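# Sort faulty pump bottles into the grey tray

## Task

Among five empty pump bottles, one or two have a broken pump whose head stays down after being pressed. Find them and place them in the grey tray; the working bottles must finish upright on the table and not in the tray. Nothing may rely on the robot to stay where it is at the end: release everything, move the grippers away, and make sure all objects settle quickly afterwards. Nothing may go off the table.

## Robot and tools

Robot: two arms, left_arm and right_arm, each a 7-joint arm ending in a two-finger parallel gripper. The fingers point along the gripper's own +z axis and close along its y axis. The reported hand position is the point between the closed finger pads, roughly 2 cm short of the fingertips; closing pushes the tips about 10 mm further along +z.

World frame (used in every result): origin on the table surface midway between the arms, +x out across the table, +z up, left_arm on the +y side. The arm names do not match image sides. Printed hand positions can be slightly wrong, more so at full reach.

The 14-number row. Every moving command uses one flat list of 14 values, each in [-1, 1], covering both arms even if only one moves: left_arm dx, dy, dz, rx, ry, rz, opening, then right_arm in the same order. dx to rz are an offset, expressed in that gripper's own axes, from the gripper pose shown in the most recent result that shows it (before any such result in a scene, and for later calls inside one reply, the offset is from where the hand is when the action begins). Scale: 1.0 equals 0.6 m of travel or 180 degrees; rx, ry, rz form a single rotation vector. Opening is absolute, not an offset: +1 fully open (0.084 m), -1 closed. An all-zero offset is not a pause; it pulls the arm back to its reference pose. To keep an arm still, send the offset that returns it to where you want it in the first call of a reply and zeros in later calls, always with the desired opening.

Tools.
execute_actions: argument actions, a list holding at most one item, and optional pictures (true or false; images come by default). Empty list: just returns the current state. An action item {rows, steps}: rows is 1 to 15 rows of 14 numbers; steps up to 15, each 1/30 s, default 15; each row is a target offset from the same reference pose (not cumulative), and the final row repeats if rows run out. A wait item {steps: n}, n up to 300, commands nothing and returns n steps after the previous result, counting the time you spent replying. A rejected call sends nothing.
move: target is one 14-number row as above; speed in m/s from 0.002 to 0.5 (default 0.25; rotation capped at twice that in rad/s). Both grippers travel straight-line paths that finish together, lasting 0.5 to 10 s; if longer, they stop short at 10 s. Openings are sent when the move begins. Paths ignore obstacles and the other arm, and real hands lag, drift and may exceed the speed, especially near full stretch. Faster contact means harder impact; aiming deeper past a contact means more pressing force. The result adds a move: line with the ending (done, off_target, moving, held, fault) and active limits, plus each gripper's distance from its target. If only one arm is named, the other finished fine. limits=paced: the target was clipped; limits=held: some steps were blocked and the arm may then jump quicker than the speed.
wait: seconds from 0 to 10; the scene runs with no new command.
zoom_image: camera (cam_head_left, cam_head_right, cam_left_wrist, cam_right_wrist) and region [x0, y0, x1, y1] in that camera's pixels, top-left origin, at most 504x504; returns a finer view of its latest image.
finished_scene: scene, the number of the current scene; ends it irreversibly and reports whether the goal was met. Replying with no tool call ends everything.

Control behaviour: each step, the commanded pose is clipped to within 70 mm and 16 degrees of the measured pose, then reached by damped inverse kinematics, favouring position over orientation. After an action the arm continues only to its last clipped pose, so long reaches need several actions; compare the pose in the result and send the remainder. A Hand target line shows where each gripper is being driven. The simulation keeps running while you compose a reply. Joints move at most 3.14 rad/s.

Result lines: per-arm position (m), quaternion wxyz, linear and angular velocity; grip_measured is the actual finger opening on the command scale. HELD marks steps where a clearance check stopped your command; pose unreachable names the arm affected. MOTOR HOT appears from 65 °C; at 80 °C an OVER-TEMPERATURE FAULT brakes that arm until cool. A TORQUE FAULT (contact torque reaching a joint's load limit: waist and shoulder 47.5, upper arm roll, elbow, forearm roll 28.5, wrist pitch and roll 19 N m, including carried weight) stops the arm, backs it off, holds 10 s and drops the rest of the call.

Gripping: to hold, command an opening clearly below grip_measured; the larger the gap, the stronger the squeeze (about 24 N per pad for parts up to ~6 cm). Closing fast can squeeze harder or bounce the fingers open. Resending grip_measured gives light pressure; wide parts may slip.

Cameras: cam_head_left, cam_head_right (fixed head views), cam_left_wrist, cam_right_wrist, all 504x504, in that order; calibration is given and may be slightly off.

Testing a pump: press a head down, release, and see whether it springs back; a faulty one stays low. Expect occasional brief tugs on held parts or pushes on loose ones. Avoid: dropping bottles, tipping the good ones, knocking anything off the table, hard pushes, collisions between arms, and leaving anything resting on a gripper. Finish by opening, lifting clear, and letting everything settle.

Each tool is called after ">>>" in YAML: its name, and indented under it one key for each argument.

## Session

>>> execute_actions:
  actions: []

Scene clock: 0.00 s of 5100.00 s.
left_arm: end_effector_position=(+0.2005, +0.0277, +0.3818) grip_measured=+1.00 end_effector_quat_wxyz=(+0.094, -0.432, +0.555, +0.705) end_effector_velocity=(+0.000, +0.000, -0.000) end_effector_angular_velocity=(-0.000, +0.000, -0.000) | right_arm: end_effector_position=(+0.4212, -0.3184, +0.2484) grip_measured=+1.00 end_effector_quat_wxyz=(-0.000, +1.000, +0.009, -0.002) end_effector_velocity=(-0.000, +0.000, -0.000) end_effector_angular_velocity=(-0.000, +0.000, -0.000)
Joint positions: left_arm=[-1.09   0.611 -0.095  1.893  0.149  2.866  0.865  0.084] | right_arm=[-0.002 -0.246 -0.002  0.92  -0.     1.169 -0.     0.084]
Joint velocities: left_arm=[ 0. -0. -0. -0.  0. -0.  0. -0.] | right_arm=[ 0.002 -0.    -0.    -0.001 -0.001 -0.     0.002  0.   ]
Motor temperatures (°C, as the motors report them): left_arm=[38 36 41 42 45 38 41] | right_arm=[35 39 38 37 37 40 38]
Hand target (left_arm): +0.201, +0.028, +0.382; +0.094, -0.432, +0.555, +0.705
Hand target (right_arm): +0.421, -0.318, +0.248; -0.000, +1.000, +0.009, -0.002
camera_calibration (this result's frames):
cam_left_wrist: T_world_to_cam=[[-0.603516, -0.355012, 0.713957, -0.10559], [0.601211, 0.385551, 0.699925, -0.327528], [-0.523749, 0.851655, -0.0192492, 0.216356], [0, 0, 0, 1]] pos_world=[0.246505, -0.0954674, 0.308796]

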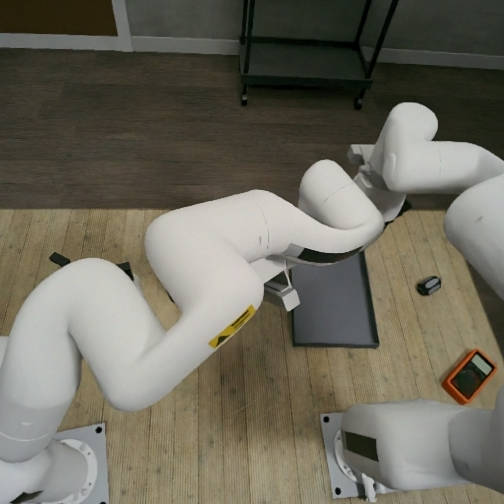

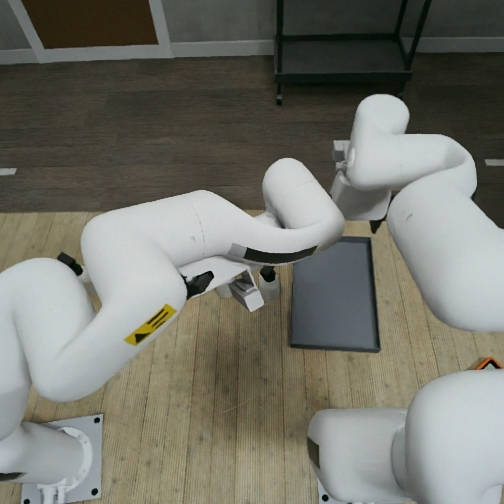

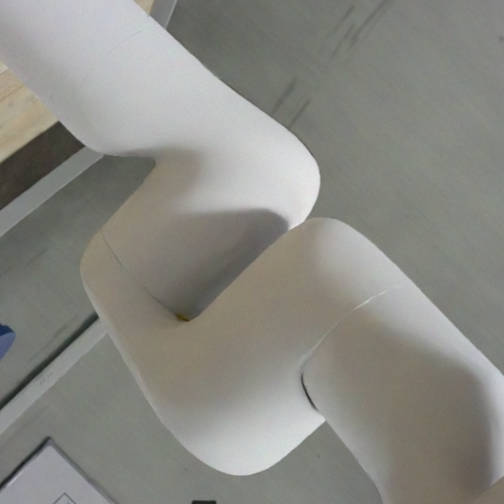

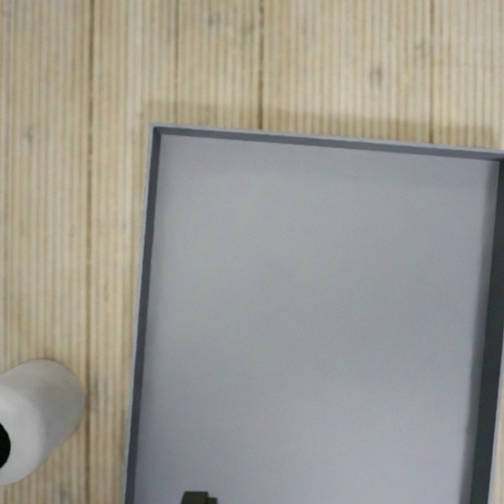

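>>> move:
  target: [-0.176,-0.35,0.306,-0.075,0.559,-0.44,-1, 0,0,0,0,0,0,-1]

>>> move:
  target: [0,0,0,0,0,0,-1, -0.14,-0.25,0,0,0,0,-1]

Scene clock: 6.50 s of 5100.00 s.
left_arm: end_effector_position=(+0.3005, +0.3002, +0.3113) grip_measured=-1.00 end_effector_quat_wxyz=(+0.001, +1.000, +0.001, -0.002) end_effector_velocity=(+0.000, +0.001, -0.000) end_effector_angular_velocity=(-0.001, -0.004, +0.004) | right_arm: end_effector_position=(+0.4212, -0.3184, +0.2484) grip_measured=-1.00 end_effector_quat_wxyz=(-0.000, +1.000, +0.009, -0.002) end_effector_velocity=(-0.000, -0.001, -0.000) end_effector_angular_velocity=(-0.000, +0.000, -0.000)
Joint positions: left_arm=[-0.619 -0.707  0.382  0.801  0.243  1.478 -0.179  0.   ] | right_arm=[-0.002 -0.246 -0.002  0.92  -0.     1.169 -0.     0.   ]
Joint velocities: left_arm=[ 0.002 -0.003  0.001 -0.003  0.001 -0.005 -0.002  0.   ] | right_arm=[-0.001  0.    -0.    -0.    -0.001  0.    -0.001  0.   ]
Motor temperatures (°C, as the motors report them): left_arm=[38 36 41 42 45 38 41] | right_arm=[35 39 38 38 37 40 38]
Hand target (left_arm): +0.300, +0.300, +0.311; +0.001, +1.000, +0.001, -0.002
Hand target (right_arm): +0.421, -0.318, +0.248; -0.000, +1.000, +0.009, -0.002
Off the commanded pose (left_arm): 0.001 m, 0 deg.
Off the commanded pose (right_arm): 0.000 m, 0 deg.
move: done
camera_calibration (this result's frames):
cam_left_wrist: T_world_to_cam=[[-0.0171712, -0.999844, -0.00418398, 0.342761], [-0.999347, 0.0172954, -0.0317286, 0.375899], [0.031796, 0.00363643, -0.999488, 0.428044], [0, 0, 0, 1]] pos_world=[0.367929, 0.33465, 0.441186]
cam_right_wrist: T_world_to_cam=[[0.0236315, -0.999258, -0.0304112, -0.28604], [-0.999585, -0.0241177, 0.0157238, 0.477699], [-0.0164456, 0.030027, -0.999414, 0.395238], [0, 0, 0, 1]] pos_world=[0.490761, -0.286174, 0.378797]

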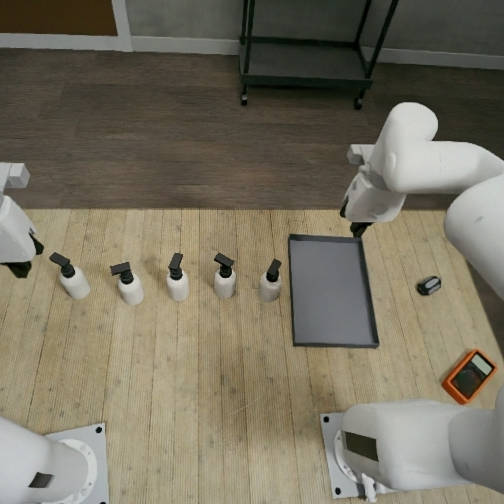

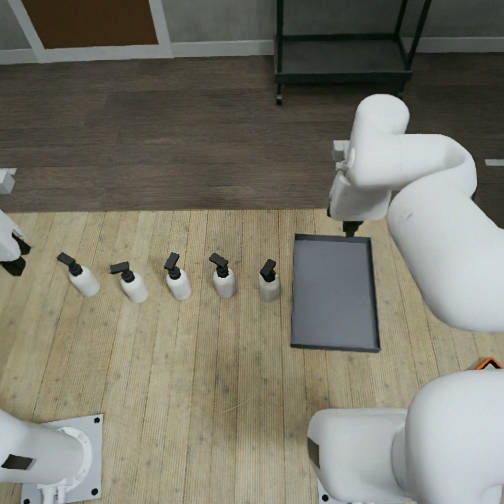

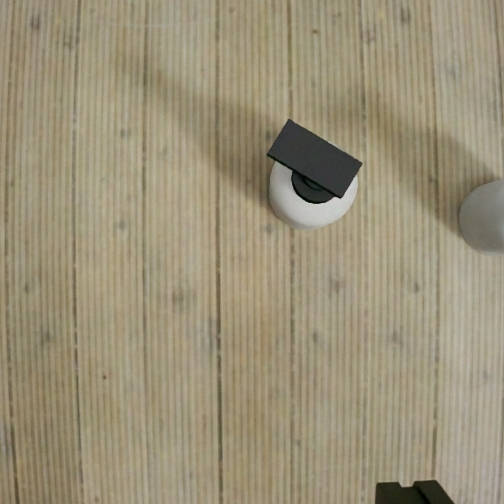

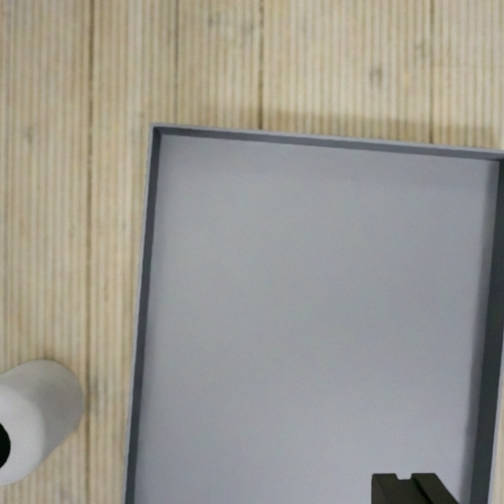

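Scene clock: 7.63 s of 5100.00 s.
left_arm: end_effector_position=(+0.3005, +0.3002, +0.3113) grip_measured=-1.00 end_effector_quat_wxyz=(+0.001, +1.000, +0.001, -0.002) end_effector_velocity=(+0.000, -0.000, +0.000) end_effector_angular_velocity=(+0.000, -0.001, +0.001) | right_arm: end_effector_position=(+0.3346, -0.1700, +0.2489) grip_measured=-1.00 end_effector_quat_wxyz=(-0.001, +1.000, +0.009, -0.002) end_effector_velocity=(-0.002, +0.004, +0.000) end_effector_angular_velocity=(-0.002, -0.001, +0.008)
Joint positions: left_arm=[-0.619 -0.707  0.382  0.801  0.243  1.478 -0.179  0.   ] | right_arm=[ 0.164 -0.435  0.237  0.77   0.11   1.199  0.343  0.   ]
Joint velocities: left_arm=[-0.     0.    -0.001  0.001  0.    -0.    -0.001  0.   ] | right_arm=[ 0.007 -0.001  0.006 -0.     0.001  0.001  0.005  0.   ]
Motor temperatures (°C, as the motors report them): left_arm=[38 36 41 42 45 38 41] | right_arm=[35 39 38 38 37 40 38]
Hand target (left_arm): +0.300, +0.300, +0.311; +0.001, +1.000, +0.001, -0.002
Hand target (right_arm): +0.334, -0.169, +0.249; -0.001, +1.000, +0.009, -0.002
Off the commanded pose (left_arm): 0.000 m, 0 deg.
Off the commanded pose (right_arm): 0.000 m, 0 deg.
move: done
camera_calibration (this result's frames):
cam_left_wrist: T_world_to_cam=[[-0.0171712, -0.999844, -0.00418408, 0.342761], [-0.999347, 0.0172954, -0.0317285, 0.375899], [0.0317959, 0.00363653, -0.999488, 0.428044], [0, 0, 0, 1]] pos_world=[0.367929, 0.33465, 0.441186]
cam_right_wrist: T_world_to_cam=[[0.0225486, -0.999233, -0.0320077, -0.134939], [-0.999599, -0.0230822, 0.0164001, 0.394743], [-0.0171263, 0.0316251, -0.999353, 0.390372], [0, 0, 0, 1]] pos_world=[0.404314, -0.13807, 0.379327]

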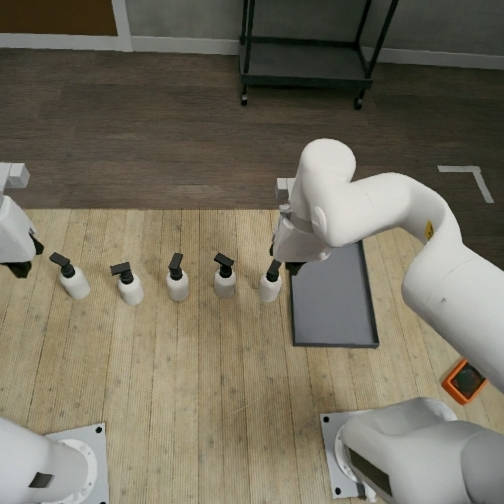

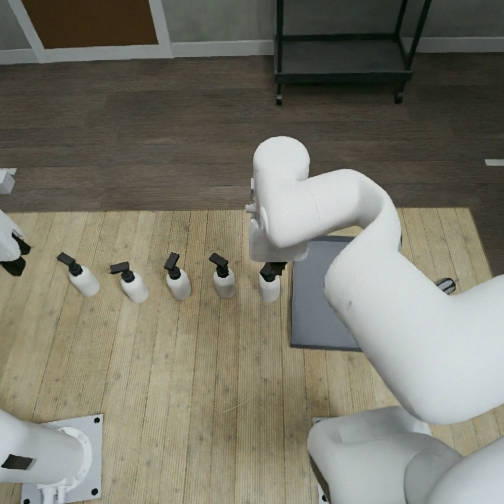

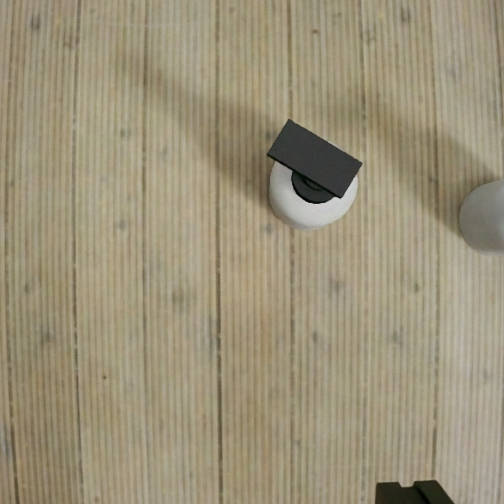

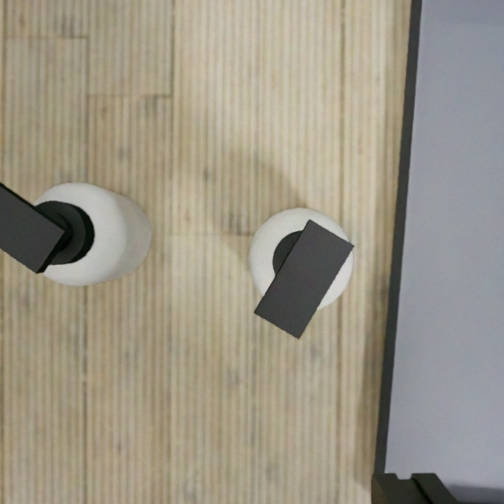

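>>> move:
  target: [0.192,-0.003,0.222,0,0,0,-1, 0.099,-0.025,0.118,0,0,0,-1]

>>> move:
  target: [0,0,0.067,0,0,0,-1, 0,0,0.067,0,0,0,-1]
  speed: 0.04

>>> move:
  target: [0,0,-0.06,0,0,0,-1, 0,0,-0.06,0,0,0,-1]
  speed: 0.1

>>> move:
  target: [-0.035,0.22,0,0,0,0,-1, 0.015,-0.172,0,0,0,0,-1]
  speed: 0.15

Scene clock: 10.40 s of 5100.00 s.
left_arm: end_effector_position=(+0.4154, +0.3019, +0.1782) grip_measured=-1.00 end_effector_quat_wxyz=(+0.001, +1.000, +0.001, -0.002) end_effector_velocity=(-0.000, -0.001, -0.003) end_effector_angular_velocity=(-0.000, +0.006, -0.003) | right_arm: end_effector_position=(+0.3935, -0.1540, +0.1779) grip_measured=-1.00 end_effector_quat_wxyz=(-0.001, +1.000, +0.009, -0.002) end_effector_velocity=(+0.000, -0.001, -0.002) end_effector_angular_velocity=(-0.001, +0.003, -0.001)
Joint positions: left_arm=[-0.707 -0.187  0.59   0.801  0.125  0.964 -0.03   0.   ] | right_arm=[ 0.137 -0.147  0.264  0.812  0.05   0.957  0.374  0.   ]
Joint velocities: left_arm=[-0.001  0.008  0.001 -0.001 -0.005 -0.002  0.006  0.   ] | right_arm=[-0.002  0.004 -0.001 -0.001 -0.001 -0.001 -0.     0.   ]
Motor temperatures (°C, as the motors report them): left_arm=[38 36 41 43 45 38 41] | right_arm=[35 39 38 38 37 40 38]
Hand target (left_arm): +0.415, +0.302, +0.178; +0.001, +1.000, +0.001, -0.002
Hand target (right_arm): +0.393, -0.154, +0.178; -0.001, +1.000, +0.009, -0.002
Off the commanded pose (left_arm): 0.001 m, 0 deg.
Off the commanded pose (right_arm): 0.000 m, 0 deg.
move: done
camera_calibration (this result's frames):
cam_left_wrist: T_world_to_cam=[[-0.0169823, -0.999842, -0.00527231, 0.346003], [-0.999296, 0.0171489, -0.0333622, 0.486817], [0.0334473, 0.00470204, -0.999429, 0.290299], [0, 0, 0, 1]] pos_world=[0.48264, 0.336235, 0.308198]
cam_right_wrist: T_world_to_cam=[[0.0223836, -0.99924, -0.0319116, -0.122458], [-0.999614, -0.0228953, 0.0157611, 0.455269], [-0.0164798, 0.0315465, -0.999366, 0.319594], [0, 0, 0, 1]] pos_world=[0.463101, -0.122023, 0.308308]

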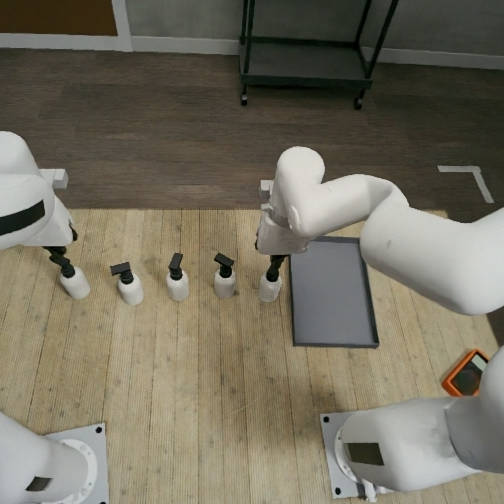

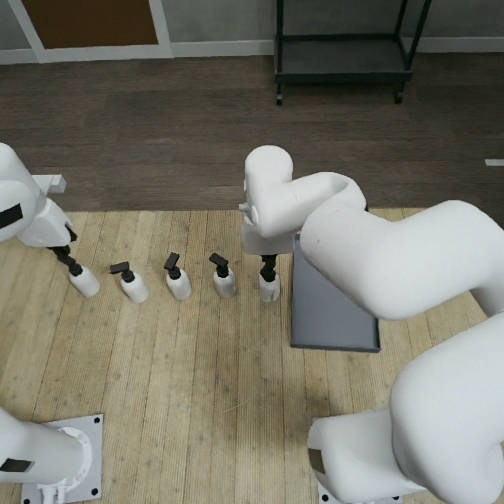

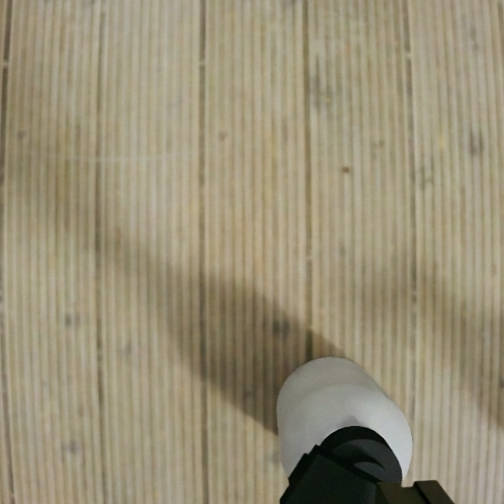

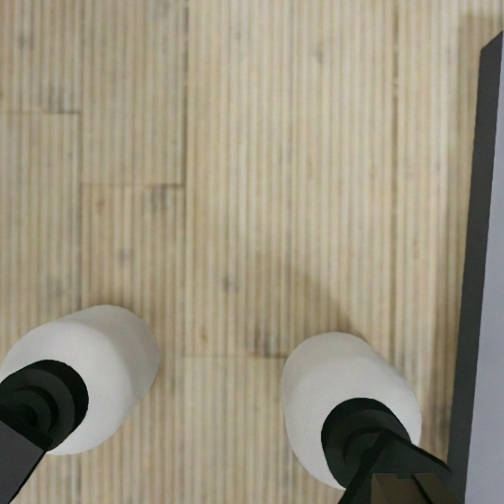

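Scene clock: 11.70 s of 5100.00 s.
left_arm: end_effector_position=(+0.4209, +0.3019, +0.1440) grip_measured=-1.00 end_effector_quat_wxyz=(+0.001, +1.000, +0.001, +0.006) end_effector_velocity=(+0.004, +0.002, -0.000) end_effector_angular_velocity=(+0.008, +0.001, +0.003) | right_arm: end_effector_position=(+0.3972, -0.1520, +0.1433) grip_measured=-1.00 end_effector_quat_wxyz=(-0.003, +1.000, +0.009, +0.005) end_effector_velocity=(+0.003, +0.001, -0.000) end_effector_angular_velocity=(+0.002, -0.001, +0.001)
Joint positions: left_arm=[-0.712 -0.115  0.609  0.752  0.084  0.836  0.005  0.   ] | right_arm=[ 0.137 -0.087  0.271  0.76   0.033  0.832  0.389  0.   ]
Joint velocities: left_arm=[ 0.     0.018  0.002  0.014 -0.002 -0.     0.002  0.   ] | right_arm=[-0.001  0.011 -0.     0.01  -0.002 -0.001 -0.001  0.   ]
Motor temperatures (°C, as the motors report them): left_arm=[38 36 41 43 45 38 41] | right_arm=[35 39 38 38 37 40 38]
Hand target (left_arm): +0.415, +0.302, +0.138; +0.001, +1.000, +0.001, -0.002
Hand target (right_arm): +0.393, -0.154, +0.138; -0.001, +1.000, +0.009, -0.002
Off the commanded pose (left_arm): 0.008 m, 1 deg.
Off the commanded pose (right_arm): 0.007 m, 1 deg.
move: off_target (left_arm, right_arm)
camera_calibration (this result's frames):
cam_left_wrist: T_world_to_cam=[[-0.0168219, -0.999849, -0.00434779, 0.345708], [-0.998635, 0.0170162, -0.0493917, 0.493205], [0.0494582, 0.00351099, -0.99877, 0.249506], [0, 0, 0, 1]] pos_world=[0.486007, 0.336388, 0.275063]
cam_right_wrist: T_world_to_cam=[[0.023398, -0.999066, -0.0363401, -0.121433], [-0.999723, -0.0234782, 0.00178032, 0.461545], [-0.00263186, 0.0362883, -0.999338, 0.280218], [0, 0, 0, 1]] pos_world=[0.464996, -0.120652, 0.274798]

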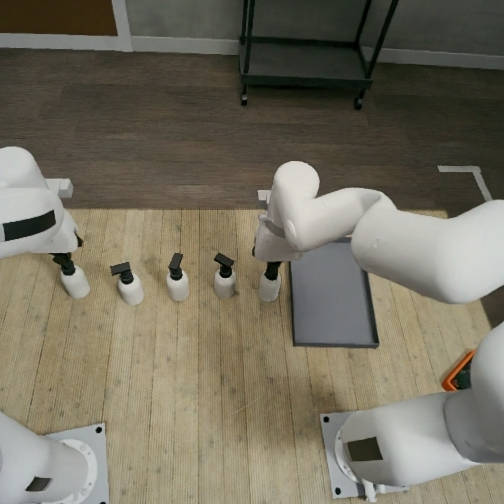

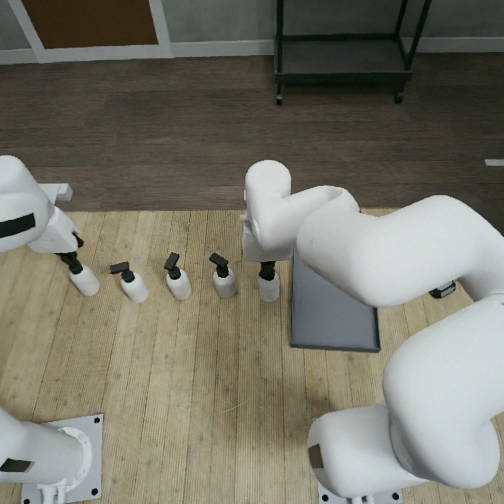

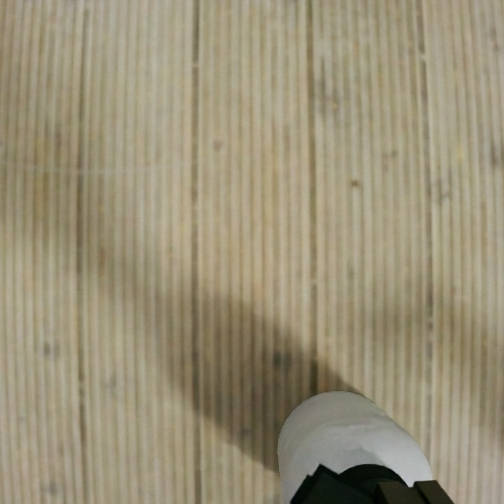

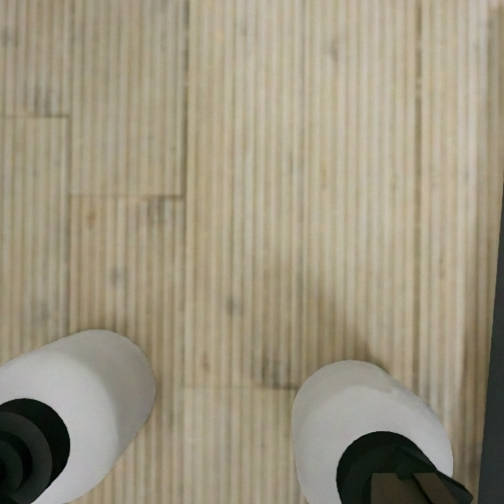

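Scene clock: 12.50 s of 5100.00 s.
left_arm: end_effector_position=(+0.4200, +0.3020, +0.1794) grip_measured=-1.00 end_effector_quat_wxyz=(+0.001, +1.000, +0.001, +0.006) end_effector_velocity=(+0.001, -0.000, +0.003) end_effector_angular_velocity=(-0.000, -0.004, -0.001) | right_arm: end_effector_position=(+0.3965, -0.1524, +0.1787) grip_measured=-1.00 end_effector_quat_wxyz=(-0.003, +1.000, +0.009, +0.005) end_effector_velocity=(+0.001, +0.001, +0.002) end_effector_angular_velocity=(+0.001, -0.004, +0.001)
Joint positions: left_arm=[-0.708 -0.184  0.593  0.804  0.122  0.95  -0.027  0.   ] | right_arm=[ 0.137 -0.147  0.265  0.812  0.049  0.943  0.375  0.   ]
Joint velocities: left_arm=[ 0.    -0.003 -0.001  0.004  0.001  0.003  0.     0.   ] | right_arm=[ 0.002 -0.003 -0.001  0.003  0.001  0.003 -0.     0.   ]
Motor temperatures (°C, as the motors report them): left_arm=[38 36 41 43 45 38 41] | right_arm=[35 39 38 38 37 40 38]
Hand target (left_arm): +0.420, +0.302, +0.180; +0.001, +1.000, +0.001, +0.006
Hand target (right_arm): +0.397, -0.152, +0.179; -0.003, +1.000, +0.009, +0.005
Off the commanded pose (left_arm): 0.001 m, 0 deg.
Off the commanded pose (right_arm): 0.001 m, 0 deg.
move: done
camera_calibration (this result's frames):
cam_left_wrist: T_world_to_cam=[[-0.0167765, -0.999849, -0.00442015, 0.345955], [-0.998702, 0.0169696, -0.0480336, 0.49389], [0.0481014, 0.00360857, -0.998836, 0.28548], [0, 0, 0, 1]] pos_world=[0.485321, 0.336492, 0.3104]
cam_right_wrist: T_world_to_cam=[[0.0233458, -0.99908, -0.0359742, -0.120523], [-0.999719, -0.0234745, 0.00316141, 0.46058], [-0.00400298, 0.0358903, -0.999348, 0.3161], [0, 0, 0, 1]] pos_world=[0.464529, -0.120945, 0.310102]

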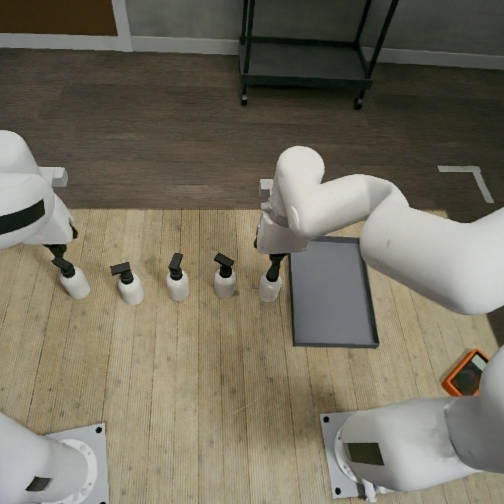

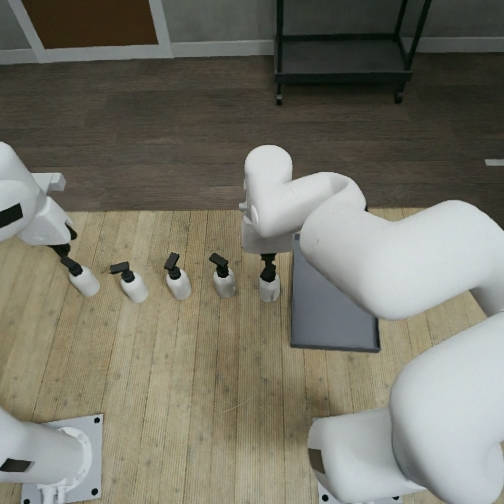

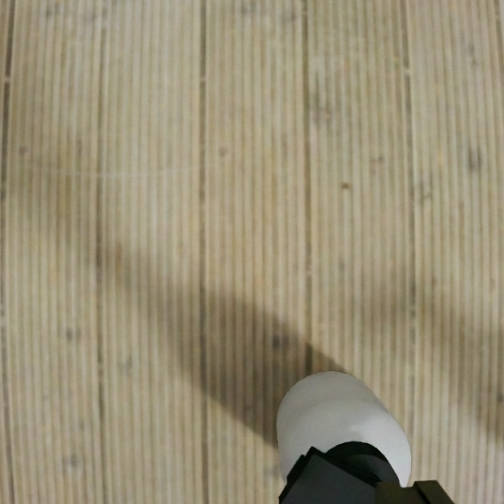

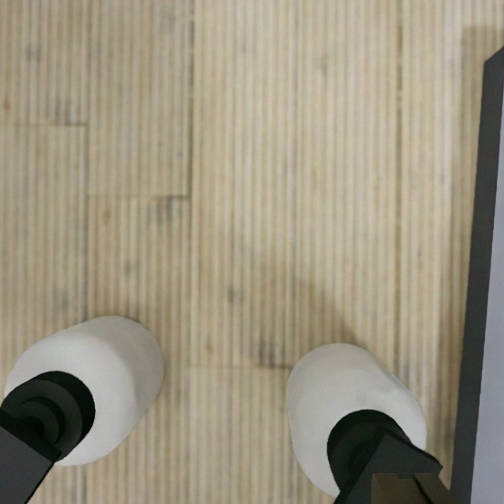

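Scene clock: 13.77 s of 5100.00 s.
left_arm: end_effector_position=(+0.3994, +0.1704, +0.1796) grip_measured=-1.00 end_effector_quat_wxyz=(+0.001, +1.000, +0.001, +0.006) end_effector_velocity=(-0.000, -0.002, +0.000) end_effector_angular_velocity=(+0.000, -0.000, -0.002) | right_arm: end_effector_position=(+0.4038, -0.0494, +0.1791) grip_measured=-1.00 end_effector_quat_wxyz=(-0.003, +1.000, +0.008, +0.005) end_effector_velocity=(+0.001, +0.002, +0.001) end_effector_angular_velocity=(+0.000, -0.002, -0.001)
Joint positions: left_arm=[-0.838 -0.197  0.398  0.775  0.094  0.947 -0.336  0.   ] | right_arm=[ 0.229  0.05   0.38   1.023 -0.023  0.966  0.626  0.   ]
Joint velocities: left_arm=[-0.003  0.001 -0.003  0.001 -0.001  0.    -0.004  0.   ] | right_arm=[ 0.003  0.003  0.     0.006 -0.002  0.001  0.005  0.   ]
Motor temperatures (°C, as the motors report them): left_arm=[38 36 41 43 45 38 41] | right_arm=[35 39 38 39 37 40 38]
Hand target (left_arm): +0.399, +0.170, +0.180; +0.001, +1.000, +0.001, +0.006
Hand target (right_arm): +0.404, -0.049, +0.179; -0.003, +1.000, +0.009, +0.005
Off the commanded pose (left_arm): 0.000 m, 0 deg.
Off the commanded pose (right_arm): 0.000 m, 0 deg.
move: done
camera_calibration (this result's frames):
cam_left_wrist: T_world_to_cam=[[-0.0157755, -0.999867, -0.00408561, 0.213521], [-0.998711, 0.0159542, -0.0481801, 0.475689], [0.0482389, 0.00332027, -0.99883, 0.287146], [0, 0, 0, 1]] pos_world=[0.464593, 0.204951, 0.310601]
cam_right_wrist: T_world_to_cam=[[0.0222159, -0.999098, -0.0362019, -0.0173135], [-0.999744, -0.0223542, 0.00342047, 0.470303], [-0.00422665, 0.0361166, -0.999339, 0.312946], [0, 0, 0, 1]] pos_world=[0.47189, -0.0180872, 0.310504]

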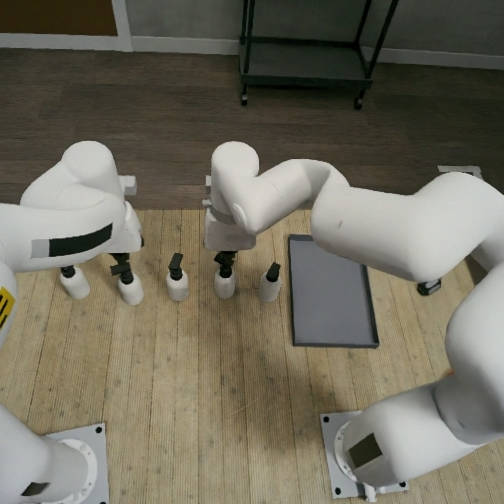

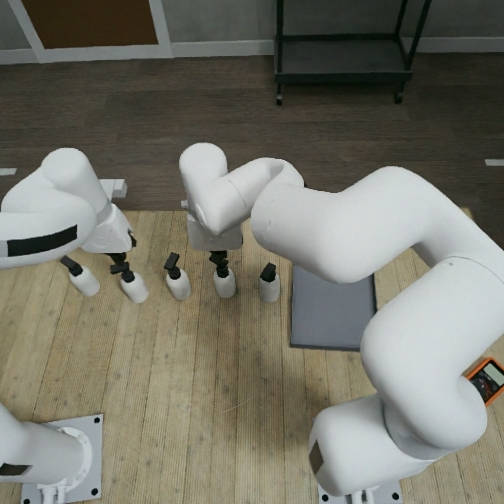

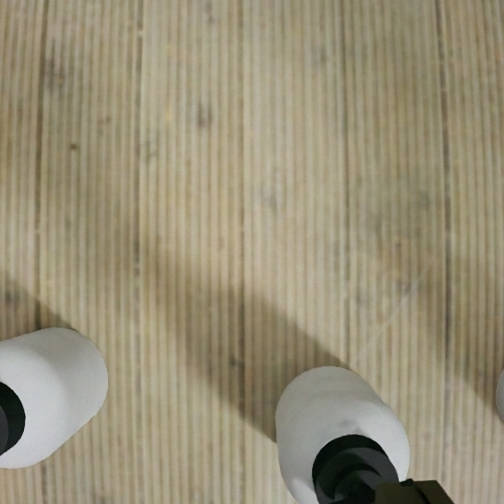

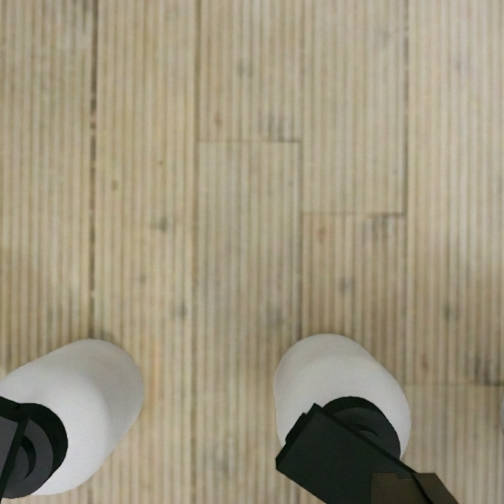

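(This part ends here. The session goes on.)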